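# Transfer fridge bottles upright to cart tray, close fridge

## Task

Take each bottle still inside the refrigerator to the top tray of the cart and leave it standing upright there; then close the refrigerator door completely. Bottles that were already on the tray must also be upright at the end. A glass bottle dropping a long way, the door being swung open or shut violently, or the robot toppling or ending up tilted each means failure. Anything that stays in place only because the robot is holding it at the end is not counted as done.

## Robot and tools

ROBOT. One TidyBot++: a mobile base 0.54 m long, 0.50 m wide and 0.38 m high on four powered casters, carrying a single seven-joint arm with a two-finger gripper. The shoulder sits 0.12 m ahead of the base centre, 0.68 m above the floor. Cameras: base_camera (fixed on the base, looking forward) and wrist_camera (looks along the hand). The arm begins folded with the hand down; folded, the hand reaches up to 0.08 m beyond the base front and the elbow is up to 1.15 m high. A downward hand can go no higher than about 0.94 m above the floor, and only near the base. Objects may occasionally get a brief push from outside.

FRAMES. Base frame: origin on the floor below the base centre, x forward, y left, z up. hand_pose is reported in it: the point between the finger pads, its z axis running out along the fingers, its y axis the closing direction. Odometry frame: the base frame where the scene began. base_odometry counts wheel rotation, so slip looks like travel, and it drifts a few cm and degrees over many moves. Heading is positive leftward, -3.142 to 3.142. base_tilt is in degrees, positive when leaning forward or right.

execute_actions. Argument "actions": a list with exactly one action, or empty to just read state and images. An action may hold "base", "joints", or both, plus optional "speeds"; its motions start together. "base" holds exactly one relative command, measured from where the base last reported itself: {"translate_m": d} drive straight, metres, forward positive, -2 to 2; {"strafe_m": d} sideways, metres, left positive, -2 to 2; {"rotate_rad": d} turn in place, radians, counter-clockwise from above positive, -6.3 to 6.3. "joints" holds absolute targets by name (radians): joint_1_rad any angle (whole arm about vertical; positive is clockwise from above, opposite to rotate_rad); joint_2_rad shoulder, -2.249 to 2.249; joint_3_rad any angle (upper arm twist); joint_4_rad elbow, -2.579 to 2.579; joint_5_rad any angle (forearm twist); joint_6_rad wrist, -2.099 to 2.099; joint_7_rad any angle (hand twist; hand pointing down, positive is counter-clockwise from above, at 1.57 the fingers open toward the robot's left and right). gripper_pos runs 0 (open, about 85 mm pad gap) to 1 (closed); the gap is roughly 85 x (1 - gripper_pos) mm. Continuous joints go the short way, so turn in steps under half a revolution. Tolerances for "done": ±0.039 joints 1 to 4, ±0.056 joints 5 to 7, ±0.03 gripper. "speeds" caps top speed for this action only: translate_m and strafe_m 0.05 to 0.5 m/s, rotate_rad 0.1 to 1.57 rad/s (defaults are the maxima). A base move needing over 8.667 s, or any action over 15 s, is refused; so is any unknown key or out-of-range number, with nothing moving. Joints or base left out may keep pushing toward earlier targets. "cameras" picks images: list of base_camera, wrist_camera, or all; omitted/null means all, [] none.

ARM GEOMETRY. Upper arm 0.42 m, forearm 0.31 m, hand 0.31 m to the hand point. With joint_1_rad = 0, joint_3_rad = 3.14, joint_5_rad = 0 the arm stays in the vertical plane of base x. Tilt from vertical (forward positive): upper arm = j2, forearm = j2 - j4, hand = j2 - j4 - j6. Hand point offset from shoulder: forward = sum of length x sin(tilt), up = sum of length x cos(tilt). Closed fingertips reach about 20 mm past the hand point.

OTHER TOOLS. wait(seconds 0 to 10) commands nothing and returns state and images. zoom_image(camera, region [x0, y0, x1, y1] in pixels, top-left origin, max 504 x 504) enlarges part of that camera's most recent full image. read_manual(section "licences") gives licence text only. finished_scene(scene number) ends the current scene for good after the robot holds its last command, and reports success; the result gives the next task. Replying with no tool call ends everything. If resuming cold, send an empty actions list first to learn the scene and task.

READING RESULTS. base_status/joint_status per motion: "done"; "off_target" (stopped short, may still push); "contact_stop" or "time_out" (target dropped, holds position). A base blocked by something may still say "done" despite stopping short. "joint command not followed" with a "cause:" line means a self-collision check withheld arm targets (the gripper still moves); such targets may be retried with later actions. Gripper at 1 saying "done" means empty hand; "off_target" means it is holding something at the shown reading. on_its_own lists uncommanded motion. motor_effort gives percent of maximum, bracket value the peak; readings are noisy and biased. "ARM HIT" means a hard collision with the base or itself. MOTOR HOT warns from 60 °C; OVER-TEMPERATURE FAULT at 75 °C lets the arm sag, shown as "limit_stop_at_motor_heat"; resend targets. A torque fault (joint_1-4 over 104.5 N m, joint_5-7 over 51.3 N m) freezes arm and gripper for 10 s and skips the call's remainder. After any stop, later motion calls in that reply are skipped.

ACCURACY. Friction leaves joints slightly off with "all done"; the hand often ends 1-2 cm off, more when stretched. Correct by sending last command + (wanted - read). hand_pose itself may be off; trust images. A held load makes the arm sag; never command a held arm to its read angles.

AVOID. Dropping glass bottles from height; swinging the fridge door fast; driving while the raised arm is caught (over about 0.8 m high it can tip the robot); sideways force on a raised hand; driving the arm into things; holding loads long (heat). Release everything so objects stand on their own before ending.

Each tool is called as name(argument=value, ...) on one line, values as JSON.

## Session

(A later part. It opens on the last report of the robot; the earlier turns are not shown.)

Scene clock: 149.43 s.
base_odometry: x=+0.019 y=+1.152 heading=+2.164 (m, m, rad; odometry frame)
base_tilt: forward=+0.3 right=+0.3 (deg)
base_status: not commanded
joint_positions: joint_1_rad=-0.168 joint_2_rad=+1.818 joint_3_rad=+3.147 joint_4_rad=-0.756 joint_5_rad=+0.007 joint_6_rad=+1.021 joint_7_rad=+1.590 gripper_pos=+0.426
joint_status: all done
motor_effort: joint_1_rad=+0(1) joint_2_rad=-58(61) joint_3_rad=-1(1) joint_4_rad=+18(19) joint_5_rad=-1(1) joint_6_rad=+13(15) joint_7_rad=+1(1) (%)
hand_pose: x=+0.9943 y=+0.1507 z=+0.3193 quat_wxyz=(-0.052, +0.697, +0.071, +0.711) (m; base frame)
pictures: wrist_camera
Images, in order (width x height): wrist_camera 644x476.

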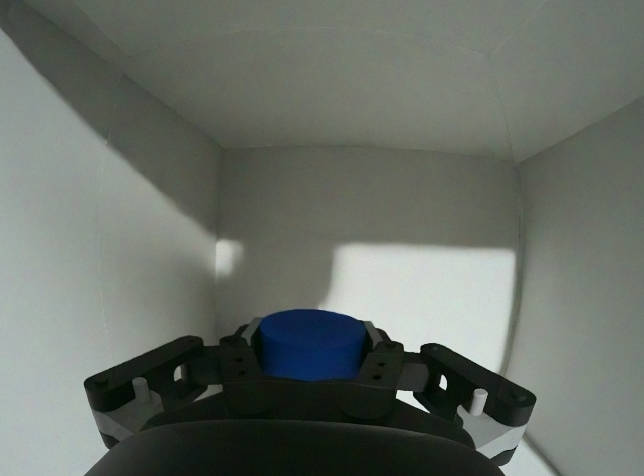

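execute_actions(actions=[{"base":{"translate_m":-0.65},"speeds":{"translate_m":0.3}}], cameras=[])

execute_actions(actions=[{"base":{"translate_m":-0.76},"speeds":{"translate_m":0.3},"joints":{"joint_1_rad":0,"joint_2_rad":0.7,"joint_4_rad":-1.25,"joint_6_rad":0.45}}], cameras=[])

execute_actions(actions=[{"joints":{"joint_2_rad":-0.4,"joint_4_rad":-1.6,"joint_6_rad":-0.35}}], cameras=[])

execute_actions(actions=[{"joints":{"joint_1_rad":1.68}}], cameras=[])

execute_actions(actions=[{"joints":{"joint_4_rad":-2.2,"joint_6_rad":0.27}}], cameras=["wrist_camera"])

Scene clock: 161.70 s.
base_odometry: x=+0.382 y=+0.612 heading=+2.162 (m, m, rad; odometry frame)
base_tilt: forward=+0.3 right=+0.3 (deg)
base_status: done
joint_positions: joint_1_rad=-0.173 joint_2_rad=+1.817 joint_3_rad=+3.147 joint_4_rad=-0.756 joint_5_rad=+0.007 joint_6_rad=+1.021 joint_7_rad=+1.590 gripper_pos=+0.426
joint_status: not commanded
motor_effort: joint_1_rad=+0(6) joint_2_rad=-59(61) joint_3_rad=-1(2) joint_4_rad=+19(19) joint_5_rad=-1(2) joint_6_rad=+13(14) joint_7_rad=+1(1) (%)
hand_pose: x=+0.9938 y=+0.1552 z=+0.3200 quat_wxyz=(-0.054, +0.697, +0.073, +0.712) (m; base frame)
pictures: none
No camera images: the call's "cameras" was empty. Leave "cameras" out to get every camera's image.

Scene clock: 165.23 s.
base_odometry: x=+0.805 y=-0.019 heading=+2.161 (m, m, rad; odometry frame)
base_tilt: forward=+0.3 right=+0.3 (deg)
base_status: done
joint_positions: joint_1_rad=-0.013 joint_2_rad=+0.742 joint_3_rad=+3.147 joint_4_rad=-1.258 joint_5_rad=+0.007 joint_6_rad=+0.469 joint_7_rad=+1.590 gripper_pos=+0.426
joint_status: joint_2_rad off_target (ended at +0.742, target +0.700); the others done
motor_effort: joint_1_rad=+0(4) joint_2_rad=-53(66) joint_3_rad=-1(2) joint_4_rad=+26(27) joint_5_rad=-1(0) joint_6_rad=+13(14) joint_7_rad=+0(0) (%)
hand_pose: x=+1.0001 y=+0.0110 z=+0.8736 quat_wxyz=(+0.006, +0.693, +0.014, +0.721) (m; base frame)
pictures: none
No camera images: the call's "cameras" was empty. Leave "cameras" out to get every camera's image.

Scene clock: 167.60 s.
base_odometry: x=+0.805 y=-0.019 heading=+2.161 (m, m, rad; odometry frame)
base_tilt: forward=+0.3 right=+0.4 (deg)
base_status: not commanded
joint_positions: joint_1_rad=-0.013 joint_2_rad=-0.373 joint_3_rad=+3.147 joint_4_rad=-1.605 joint_5_rad=+0.007 joint_6_rad=-0.331 joint_7_rad=+1.590 gripper_pos=+0.426
joint_status: all done
motor_effort: joint_1_rad=+0(0) joint_2_rad=-12(56) joint_3_rad=+0(1) joint_4_rad=+26(28) joint_5_rad=+0(0) joint_6_rad=+13(15) joint_7_rad=+1(1) (%)
hand_pose: x=+0.5737 y=+0.0034 z=+1.1805 quat_wxyz=(+0.007, +0.704, +0.011, +0.710) (m; base frame)
pictures: none
No camera images: the call's "cameras" was empty. Leave "cameras" out to get every camera's image.

Scene clock: 170.47 s.
base_odometry: x=+0.805 y=-0.019 heading=+2.161 (m, m, rad; odometry frame)
base_tilt: forward=+0.2 right=+0.3 (deg)
base_status: not commanded
joint_positions: joint_1_rad=+1.671 joint_2_rad=-0.373 joint_3_rad=+3.147 joint_4_rad=-1.605 joint_5_rad=+0.007 joint_6_rad=-0.331 joint_7_rad=+1.590 gripper_pos=+0.426
joint_status: all done
motor_effort: joint_1_rad=+0(1) joint_2_rad=-11(13) joint_3_rad=+0(1) joint_4_rad=+26(27) joint_5_rad=-1(1) joint_6_rad=+13(13) joint_7_rad=+1(1) (%)
hand_pose: x=+0.0705 y=-0.4522 z=+1.1803 quat_wxyz=(+0.534, +0.477, -0.519, +0.468) (m; base frame)
pictures: none
No camera images: the call's "cameras" was empty. Leave "cameras" out to get every camera's image.

Scene clock: 172.30 s.
base_odometry: x=+0.805 y=-0.019 heading=+2.161 (m, m, rad; odometry frame)
base_tilt: forward=+0.2 right=+0.3 (deg)
base_status: not commanded
joint_positions: joint_1_rad=+1.671 joint_2_rad=-0.373 joint_3_rad=+3.147 joint_4_rad=-2.209 joint_5_rad=+0.007 joint_6_rad=+0.196 joint_7_rad=+1.590 gripper_pos=+0.426
joint_status: joint_6_rad off_target (ended at +0.196, target +0.270); the others done
motor_effort: joint_1_rad=+0(0) joint_2_rad=-12(13) joint_3_rad=+0(0) joint_4_rad=+27(28) joint_5_rad=-1(1) joint_6_rad=+14(14) joint_7_rad=+1(1) (%)
hand_pose: x=+0.0715 y=-0.4583 z=+0.9696 quat_wxyz=(+0.512, +0.496, -0.537, +0.450) (m; base frame)
pictures: wrist_camera
Images, in order (width x height): wrist_camera 644x476.

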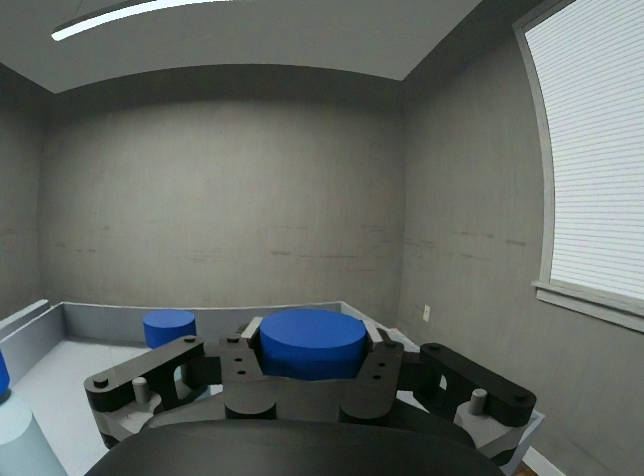

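execute_actions(actions=[{"base":{"strafe_m":-0.045},"joints":{"joint_6_rad":0.36}}], cameras=[])

execute_actions(actions=[{"joints":{"joint_4_rad":-2.31,"joint_6_rad":0.38}}], cameras=["wrist_camera"])

Scene clock: 181.17 s.
base_odometry: x=+0.843 y=+0.006 heading=+2.161 (m, m, rad; odometry frame)
base_tilt: forward=+0.3 right=+0.3 (deg)
base_status: done
joint_positions: joint_1_rad=+1.671 joint_2_rad=-0.374 joint_3_rad=+3.147 joint_4_rad=-2.215 joint_5_rad=+0.007 joint_6_rad=+0.298 joint_7_rad=+1.590 gripper_pos=+0.426
joint_status: joint_6_rad off_target (ended at +0.298, target +0.360)
motor_effort: joint_1_rad=+0(2) joint_2_rad=-13(16) joint_3_rad=+0(1) joint_4_rad=+27(29) joint_5_rad=-1(1) joint_6_rad=+14(15) joint_7_rad=+1(0) (%)
hand_pose: x=+0.0717 y=-0.4582 z=+0.9979 quat_wxyz=(+0.538, +0.473, -0.512, +0.473) (m; base frame)
pictures: none
No camera images: the call's "cameras" was empty. Leave "cameras" out to get every camera's image.

Scene clock: 182.13 s.
base_odometry: x=+0.843 y=+0.006 heading=+2.161 (m, m, rad; odometry frame)
base_tilt: forward=+0.3 right=+0.3 (deg)
base_status: not commanded
joint_positions: joint_1_rad=+1.671 joint_2_rad=-0.374 joint_3_rad=+3.147 joint_4_rad=-2.327 joint_5_rad=+0.007 joint_6_rad=+0.306 joint_7_rad=+1.590 gripper_pos=+0.426
joint_status: joint_6_rad off_target (ended at +0.306, target +0.380); the others done
motor_effort: joint_1_rad=+0(0) joint_2_rad=-11(12) joint_3_rad=+0(0) joint_4_rad=+26(28) joint_5_rad=-1(0) joint_6_rad=+14(15) joint_7_rad=+0(1) (%)
hand_pose: x=+0.0731 y=-0.4461 z=+0.9321 quat_wxyz=(+0.510, +0.498, -0.539, +0.449) (m; base frame)
pictures: wrist_camera
Images, in order (width x height): wrist_camera 644x476.

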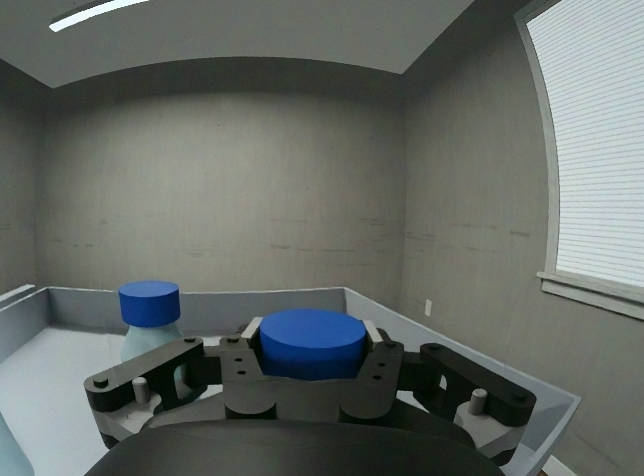

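execute_actions(actions=[{"joints":{"joint_4_rad":-2.35,"joint_6_rad":0.33}}], cameras=["wrist_camera"])

Scene clock: 184.80 s.
base_odometry: x=+0.843 y=+0.006 heading=+2.161 (m, m, rad; odometry frame)
base_tilt: forward=+0.3 right=+0.3 (deg)
base_status: not commanded
joint_positions: joint_1_rad=+1.671 joint_2_rad=-0.379 joint_3_rad=+3.147 joint_4_rad=-2.343 joint_5_rad=+0.007 joint_6_rad=+0.308 joint_7_rad=+1.590 gripper_pos=+0.426
joint_status: all done
motor_effort: joint_1_rad=-1(1) joint_2_rad=-9(11) joint_3_rad=+0(1) joint_4_rad=+23(26) joint_5_rad=-1(1) joint_6_rad=+11(14) joint_7_rad=+1(0) (%)
hand_pose: x=+0.0735 y=-0.4425 z=+0.9258 quat_wxyz=(+0.508, +0.500, -0.541, +0.447) (m; base frame)
pictures: wrist_camera
Images, in order (width x height): wrist_camera 644x476.

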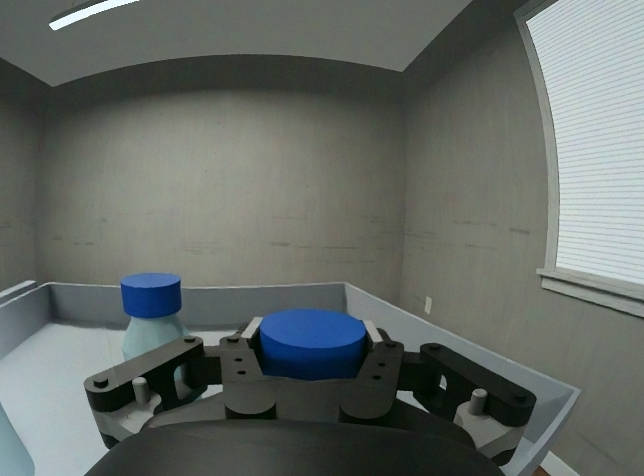

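execute_actions(actions=[{"joints":{"joint_6_rad":0.27}}], cameras=[])

execute_actions(actions=[{"joints":{"gripper_pos":0.15}}], cameras=["wrist_camera"])

execute_actions(actions=[{"joints":{"joint_4_rad":-1.9,"joint_6_rad":-0.15}}], cameras=[])

execute_actions(actions=[{"joints":{"joint_4_rad":-1.55,"joint_6_rad":-1.15}}], cameras=["wrist_camera"])

Scene clock: 189.40 s.
base_odometry: x=+0.843 y=+0.006 heading=+2.161 (m, m, rad; odometry frame)
base_tilt: forward=+0.2 right=+0.3 (deg)
base_status: not commanded
joint_positions: joint_1_rad=+1.671 joint_2_rad=-0.380 joint_3_rad=+3.147 joint_4_rad=-2.343 joint_5_rad=+0.007 joint_6_rad=+0.307 joint_7_rad=+1.590 gripper_pos=+0.426
joint_status: all done
motor_effort: joint_1_rad=+0(1) joint_2_rad=-8(9) joint_3_rad=+0(0) joint_4_rad=+22(23) joint_5_rad=-1(1) joint_6_rad=+9(10) joint_7_rad=+1(1) (%)
hand_pose: x=+0.0735 y=-0.4424 z=+0.9257 quat_wxyz=(+0.508, +0.500, -0.541, +0.447) (m; base frame)
pictures: none
No camera images: the call's "cameras" was empty. Leave "cameras" out to get every camera's image.

Scene clock: 190.43 s.
base_odometry: x=+0.843 y=+0.006 heading=+2.161 (m, m, rad; odometry frame)
base_tilt: forward=+0.3 right=+0.4 (deg)
base_status: not commanded
joint_positions: joint_1_rad=+1.671 joint_2_rad=-0.381 joint_3_rad=+3.147 joint_4_rad=-2.343 joint_5_rad=+0.007 joint_6_rad=+0.307 joint_7_rad=+1.590 gripper_pos=+0.150
joint_status: all done
motor_effort: joint_1_rad=+0(0) joint_2_rad=-8(10) joint_3_rad=+0(0) joint_4_rad=+21(24) joint_5_rad=+0(0) joint_6_rad=+9(11) joint_7_rad=+0(1) (%)
hand_pose: x=+0.0736 y=-0.4421 z=+0.9262 quat_wxyz=(+0.508, +0.500, -0.541, +0.447) (m; base frame)
pictures: wrist_camera
Images, in order (width x height): wrist_camera 644x476.

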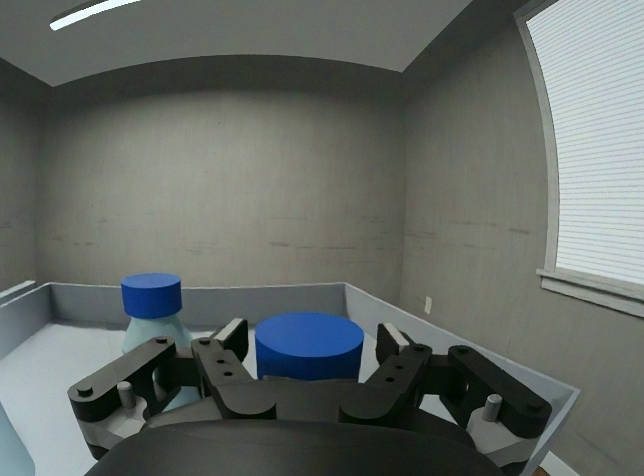

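Scene clock: 192.07 s.
base_odometry: x=+0.843 y=+0.006 heading=+2.161 (m, m, rad; odometry frame)
base_tilt: forward=+0.2 right=+0.4 (deg)
base_status: not commanded
joint_positions: joint_1_rad=+1.671 joint_2_rad=-0.383 joint_3_rad=+3.147 joint_4_rad=-1.916 joint_5_rad=+0.007 joint_6_rad=-0.102 joint_7_rad=+1.590 gripper_pos=+0.150
joint_status: all done
motor_effort: joint_1_rad=+0(0) joint_2_rad=-9(9) joint_3_rad=+0(0) joint_4_rad=+23(23) joint_5_rad=-1(1) joint_6_rad=+9(9) joint_7_rad=+1(1) (%)
hand_pose: x=+0.0699 y=-0.4652 z=+1.0640 quat_wxyz=(+0.514, +0.494, -0.537, +0.451) (m; base frame)
pictures: none
No camera images: the call's "cameras" was empty. Leave "cameras" out to get every camera's image.

Scene clock: 193.60 s.
base_odometry: x=+0.843 y=+0.006 heading=+2.161 (m, m, rad; odometry frame)
base_tilt: forward=+0.2 right=+0.4 (deg)
base_status: not commanded
joint_positions: joint_1_rad=+1.671 joint_2_rad=-0.384 joint_3_rad=+3.147 joint_4_rad=-1.568 joint_5_rad=+0.007 joint_6_rad=-1.110 joint_7_rad=+1.590 gripper_pos=+0.150
joint_status: all done
motor_effort: joint_1_rad=+0(0) joint_2_rad=-7(9) joint_3_rad=+0(0) joint_4_rad=+21(24) joint_5_rad=-1(1) joint_6_rad=+7(10) joint_7_rad=+1(2) (%)
hand_pose: x=+0.0789 y=-0.3648 z=+0.9848 quat_wxyz=(+0.310, +0.616, -0.672, +0.270) (m; base frame)
pictures: wrist_camera
Images, in order (width x height): wrist_camera 644x476.

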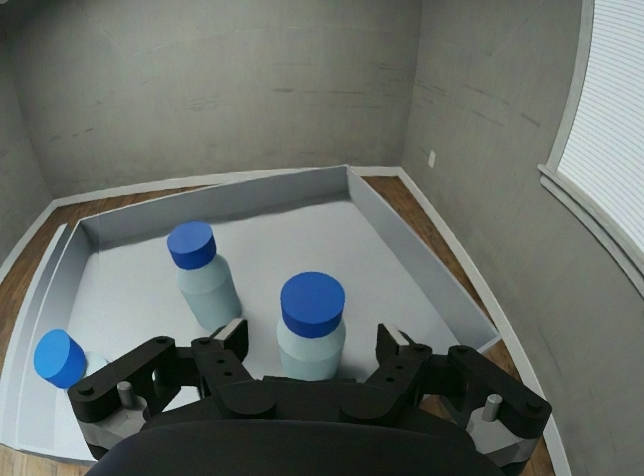

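execute_actions(actions=[{"base":{"strafe_m":0.55},"joints":{"joint_4_rad":-1.8,"joint_6_rad":-0.15,"joint_1_rad":0.0,"gripper_pos":1}}], cameras=[])

execute_actions(actions=[{"base":{"translate_m":0.7},"joints":{"joint_2_rad":0.5,"joint_4_rad":-2.13,"joint_6_rad":1.08}}])

Scene clock: 200.97 s.
base_odometry: x=+0.386 y=-0.301 heading=+2.161 (m, m, rad; odometry frame)
base_tilt: forward=+0.3 right=+0.3 (deg)
base_status: done
joint_positions: joint_1_rad=+0.010 joint_2_rad=-0.393 joint_3_rad=+3.148 joint_4_rad=-1.780 joint_5_rad=+0.007 joint_6_rad=-0.197 joint_7_rad=+1.590 gripper_pos=+0.999
joint_status: all done
motor_effort: joint_1_rad=+0(1) joint_2_rad=-8(12) joint_3_rad=+0(2) joint_4_rad=+23(23) joint_5_rad=+0(2) joint_6_rad=+10(10) joint_7_rad=+0(2) (%)
hand_pose: x=+0.5781 y=-0.0072 z=+1.1242 quat_wxyz=(+0.014, +0.712, +0.003, +0.703) (m; base frame)
pictures: none
No camera images: the call's "cameras" was empty. Leave "cameras" out to get every camera's image.

Scene clock: 203.83 s.
base_odometry: x=-0.005 y=+0.280 heading=+2.162 (m, m, rad; odometry frame)
base_tilt: forward=+0.3 right=+0.3 (deg)
base_status: done
joint_positions: joint_1_rad=+0.010 joint_2_rad=+0.495 joint_3_rad=+3.148 joint_4_rad=-2.111 joint_5_rad=+0.007 joint_6_rad=+1.034 joint_7_rad=+1.590 gripper_pos=+0.999
joint_status: all done
motor_effort: joint_1_rad=+0(0) joint_2_rad=-33(35) joint_3_rad=-1(0) joint_4_rad=+14(22) joint_5_rad=+0(1) joint_6_rad=+10(10) joint_7_rad=+0(1) (%)
hand_pose: x=+0.7906 y=-0.0065 z=+0.7811 quat_wxyz=(+0.012, +0.708, +0.006, +0.706) (m; base frame)
pictures: base_camera, wrist_camera
Images, in order (width x height): base_camera 644x364, wrist_camera 644x476.

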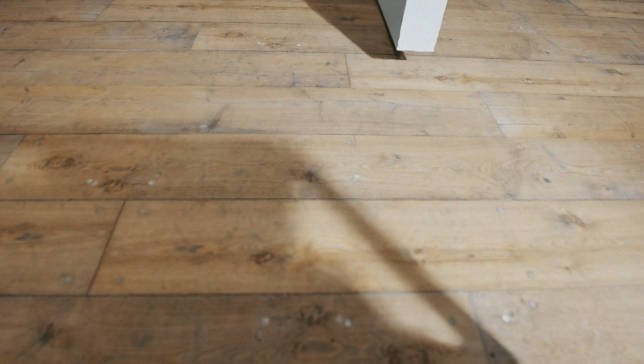

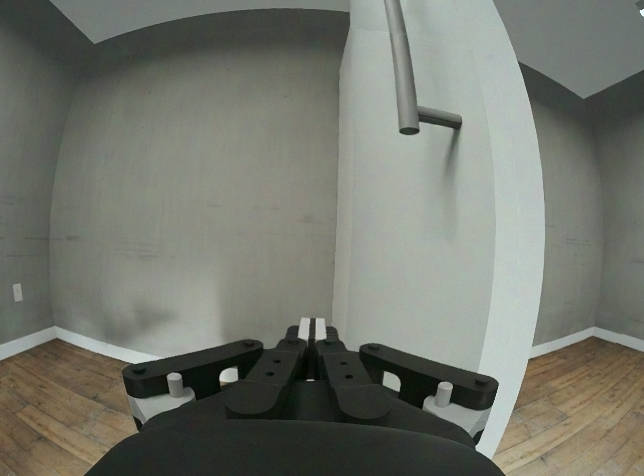

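execute_actions(actions=[{"base":{"translate_m":0.21}}], cameras=[])

execute_actions(actions=[{"base":{"strafe_m":-0.28},"speeds":{"strafe_m":0.06}}])

execute_actions(actions=[{"base":{"strafe_m":-0.26},"speeds":{"strafe_m":0.05}}])

Scene clock: 209.63 s.
base_odometry: x=-0.122 y=+0.455 heading=+2.163 (m, m, rad; odometry frame)
base_tilt: forward=+0.3 right=+0.4 (deg)
base_status: done
joint_positions: joint_1_rad=+0.009 joint_2_rad=+0.496 joint_3_rad=+3.148 joint_4_rad=-2.116 joint_5_rad=+0.007 joint_6_rad=+1.035 joint_7_rad=+1.590 gripper_pos=+0.999
joint_status: not commanded
motor_effort: joint_1_rad=-1(3) joint_2_rad=-33(36) joint_3_rad=-1(2) joint_4_rad=+14(15) joint_5_rad=-1(1) joint_6_rad=+9(10) joint_7_rad=+1(1) (%)
hand_pose: x=+0.7893 y=-0.0057 z=+0.7782 quat_wxyz=(+0.012, +0.710, +0.006, +0.704) (m; base frame)
pictures: none
No camera images: the call's "cameras" was empty. Leave "cameras" out to get every camera's image.

Scene clock: 214.80 s.
base_odometry: x=+0.110 y=+0.611 heading=+2.163 (m, m, rad; odometry frame)
base_tilt: forward=+0.3 right=+0.3 (deg)
base_status: done
joint_positions: joint_1_rad=-0.002 joint_2_rad=+0.496 joint_3_rad=+3.145 joint_4_rad=-2.116 joint_5_rad=+0.007 joint_6_rad=+1.035 joint_7_rad=+1.590 gripper_pos=+0.999
joint_status: not commanded
motor_effort: joint_1_rad=+0(4) joint_2_rad=-33(33) joint_3_rad=-1(3) joint_4_rad=+14(15) joint_5_rad=-1(4) joint_6_rad=+9(10) joint_7_rad=+0(1) (%)
hand_pose: x=+0.7893 y=+0.0028 z=+0.7782 quat_wxyz=(+0.007, +0.710, +0.011, +0.705) (m; base frame)
pictures: base_camera, wrist_camera
Images, in order (width x height): base_camera 644x364, wrist_camera 644x476.

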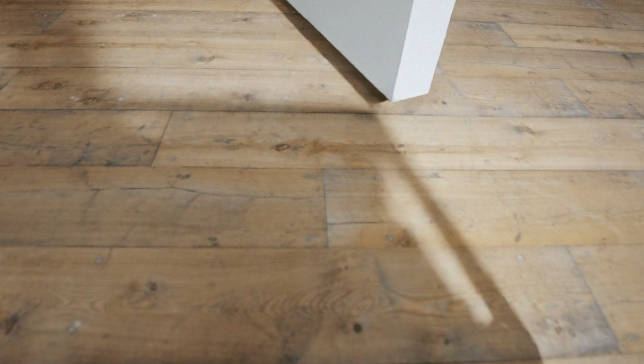

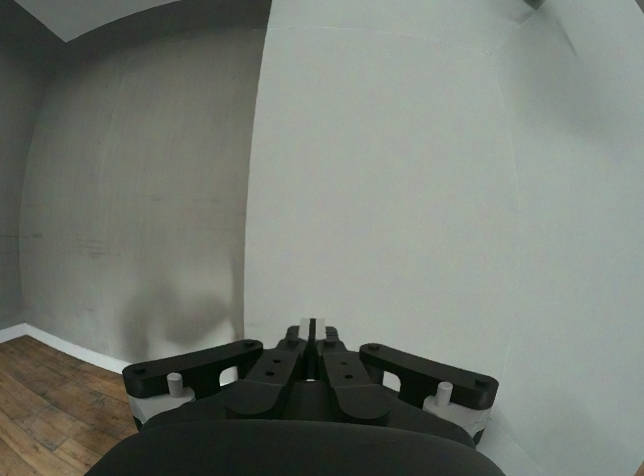

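Scene clock: 220.50 s.
base_odometry: x=+0.326 y=+0.757 heading=+2.164 (m, m, rad; odometry frame)
base_tilt: forward=+0.3 right=+0.4 (deg)
base_status: done
joint_positions: joint_1_rad=-0.001 joint_2_rad=+0.496 joint_3_rad=+3.145 joint_4_rad=-2.116 joint_5_rad=+0.007 joint_6_rad=+1.035 joint_7_rad=+1.590 gripper_pos=+0.999
joint_status: not commanded
motor_effort: joint_1_rad=-1(2) joint_2_rad=-33(36) joint_3_rad=-1(2) joint_4_rad=+14(15) joint_5_rad=-1(1) joint_6_rad=+10(11) joint_7_rad=+0(0) (%)
hand_pose: x=+0.7893 y=+0.0019 z=+0.7783 quat_wxyz=(+0.007, +0.709, +0.010, +0.705) (m; base frame)
pictures: base_camera, wrist_camera
Images, in order (width x height): base_camera 644x364, wrist_camera 644x476.

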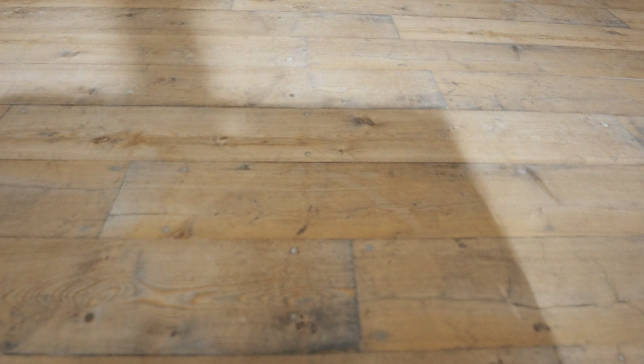

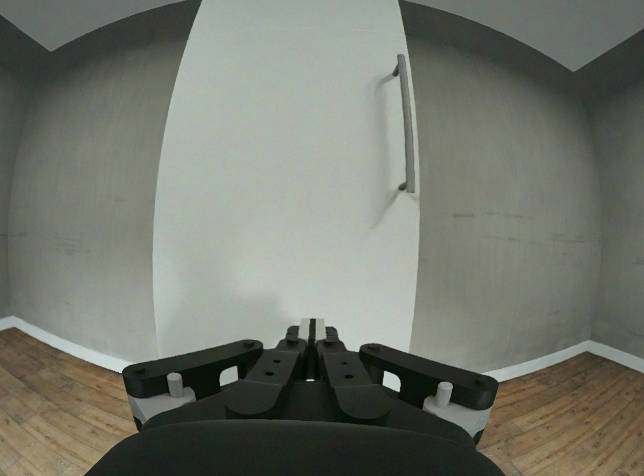

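execute_actions(actions=[{"base":{"translate_m":0.28},"speeds":{"translate_m":0.25}}])

execute_actions(actions=[{"base":{"translate_m":0.07},"speeds":{"translate_m":0.05}}])

Scene clock: 225.23 s.
base_odometry: x=+0.169 y=+0.989 heading=+2.163 (m, m, rad; odometry frame)
base_tilt: forward=+0.3 right=+0.3 (deg)
base_status: done
joint_positions: joint_1_rad=-0.001 joint_2_rad=+0.496 joint_3_rad=+3.145 joint_4_rad=-2.118 joint_5_rad=+0.007 joint_6_rad=+1.036 joint_7_rad=+1.590 gripper_pos=+0.999
joint_status: not commanded
motor_effort: joint_1_rad=+0(1) joint_2_rad=-33(35) joint_3_rad=-1(1) joint_4_rad=+14(16) joint_5_rad=-1(2) joint_6_rad=+9(10) joint_7_rad=+0(1) (%)
hand_pose: x=+0.7889 y=+0.0019 z=+0.7782 quat_wxyz=(+0.007, +0.709, +0.010, +0.705) (m; base frame)
pictures: base_camera, wrist_camera
Images, in order (width x height): base_camera 644x364, wrist_camera 644x476.

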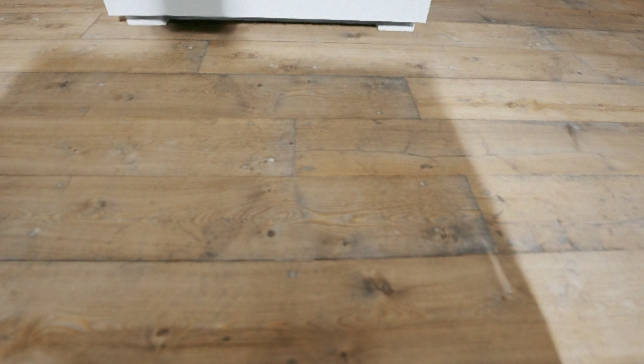

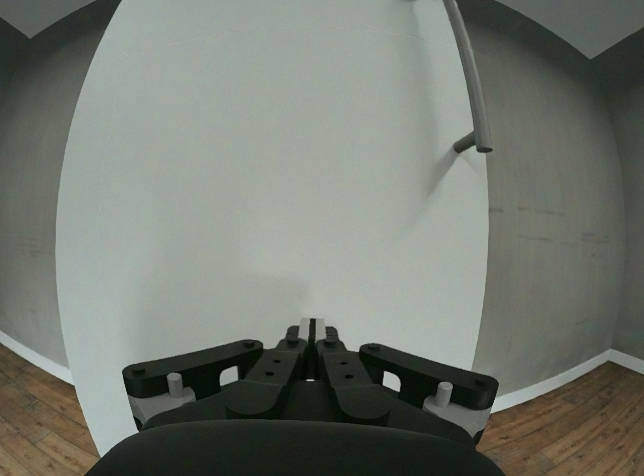

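Scene clock: 227.13 s.
base_odometry: x=+0.131 y=+1.048 heading=+2.162 (m, m, rad; odometry frame)
base_tilt: forward=+0.3 right=+0.3 (deg)
base_status: done
joint_positions: joint_1_rad=-0.001 joint_2_rad=+0.496 joint_3_rad=+3.145 joint_4_rad=-2.118 joint_5_rad=+0.007 joint_6_rad=+1.036 joint_7_rad=+1.590 gripper_pos=+0.999
joint_status: not commanded
motor_effort: joint_1_rad=+0(4) joint_2_rad=-33(35) joint_3_rad=+0(3) joint_4_rad=+14(15) joint_5_rad=+0(1) joint_6_rad=+9(10) joint_7_rad=+1(1) (%)
hand_pose: x=+0.7888 y=+0.0019 z=+0.7781 quat_wxyz=(+0.007, +0.710, +0.010, +0.705) (m; base frame)
pictures: base_camera, wrist_camera
Images, in order (width x height): base_camera 644x364, wrist_camera 644x476.

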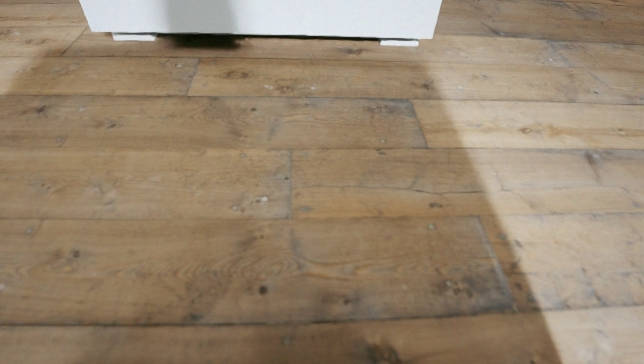

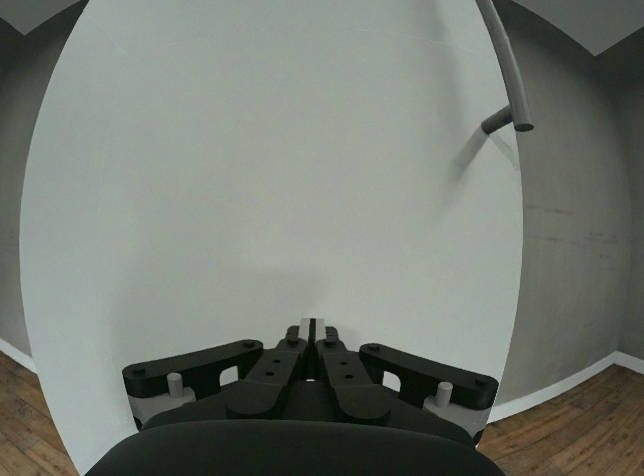

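execute_actions(actions=[{"base":{"translate_m":0.09},"speeds":{"translate_m":0.05}}], cameras=["base_camera"])

execute_actions(actions=[{"base":{"translate_m":-0.3},"joints":{"joint_1_rad":1.6,"joint_2_rad":0.0,"joint_4_rad":-1.6,"joint_6_rad":0}}], cameras=[])

execute_actions(actions=[{"joints":{"joint_1_rad":2.3,"joint_6_rad":-0.3}}], cameras=["wrist_camera"])

Scene clock: 237.07 s.
base_odometry: x=+0.081 y=+1.122 heading=+2.162 (m, m, rad; odometry frame)
base_tilt: forward=+0.3 right=+0.3 (deg)
base_status: done
joint_positions: joint_1_rad=-0.001 joint_2_rad=+0.447 joint_3_rad=+3.145 joint_4_rad=-2.205 joint_5_rad=+0.007 joint_6_rad=+1.062 joint_7_rad=+1.590 gripper_pos=+0.999
joint_status: not commanded
motor_effort: joint_1_rad=+2(4) joint_2_rad=-21(34) joint_3_rad=+2(2) joint_4_rad=+29(32) joint_5_rad=-3(2) joint_6_rad=+7(10) joint_7_rad=+1(1) (%)
hand_pose: x=+0.7599 y=+0.0019 z=+0.7775 quat_wxyz=(+0.007, +0.714, +0.010, +0.700) (m; base frame)
pictures: base_camera
Images, in order (width x height): base_camera 644x364.

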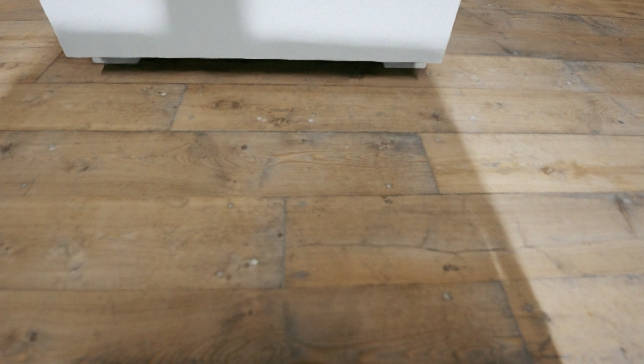

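Scene clock: 239.87 s.
base_odometry: x=+0.248 y=+0.873 heading=+2.162 (m, m, rad; odometry frame)
base_tilt: forward=+0.3 right=+0.4 (deg)
base_status: done
joint_positions: joint_1_rad=+1.593 joint_2_rad=+0.015 joint_3_rad=+3.154 joint_4_rad=-1.618 joint_5_rad=+0.007 joint_6_rad=+0.048 joint_7_rad=+1.590 gripper_pos=+0.999
joint_status: all done
motor_effort: joint_1_rad=+0(4) joint_2_rad=-24(36) joint_3_rad=+0(3) joint_4_rad=+23(28) joint_5_rad=-1(3) joint_6_rad=+9(11) joint_7_rad=+1(0) (%)
hand_pose: x=+0.0983 y=-0.6311 z=+1.0787 quat_wxyz=(+0.512, +0.501, -0.505, +0.481) (m; base frame)
pictures: none
No camera images: the call's "cameras" was empty. Leave "cameras" out to get every camera's image.

Scene clock: 241.83 s.
base_odometry: x=+0.248 y=+0.873 heading=+2.162 (m, m, rad; odometry frame)
base_tilt: forward=+0.3 right=+0.3 (deg)
base_status: not commanded
joint_positions: joint_1_rad=+2.293 joint_2_rad=+0.015 joint_3_rad=+3.153 joint_4_rad=-1.618 joint_5_rad=+0.007 joint_6_rad=-0.253 joint_7_rad=+1.590 gripper_pos=+0.999
joint_status: all done
motor_effort: joint_1_rad=+0(2) joint_2_rad=-23(24) joint_3_rad=+0(2) joint_4_rad=+22(23) joint_5_rad=-1(0) joint_6_rad=+9(9) joint_7_rad=+1(1) (%)
hand_pose: x=-0.2928 y=-0.4583 z=+0.9866 quat_wxyz=(+0.540, +0.338, -0.735, +0.231) (m; base frame)
pictures: wrist_camera
Images, in order (width x height): wrist_camera 644x476.

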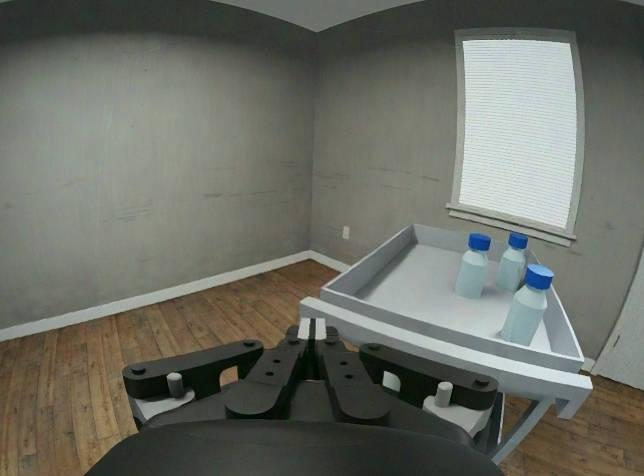

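finished_scene(scene=2)

The scene is finished: the task was done.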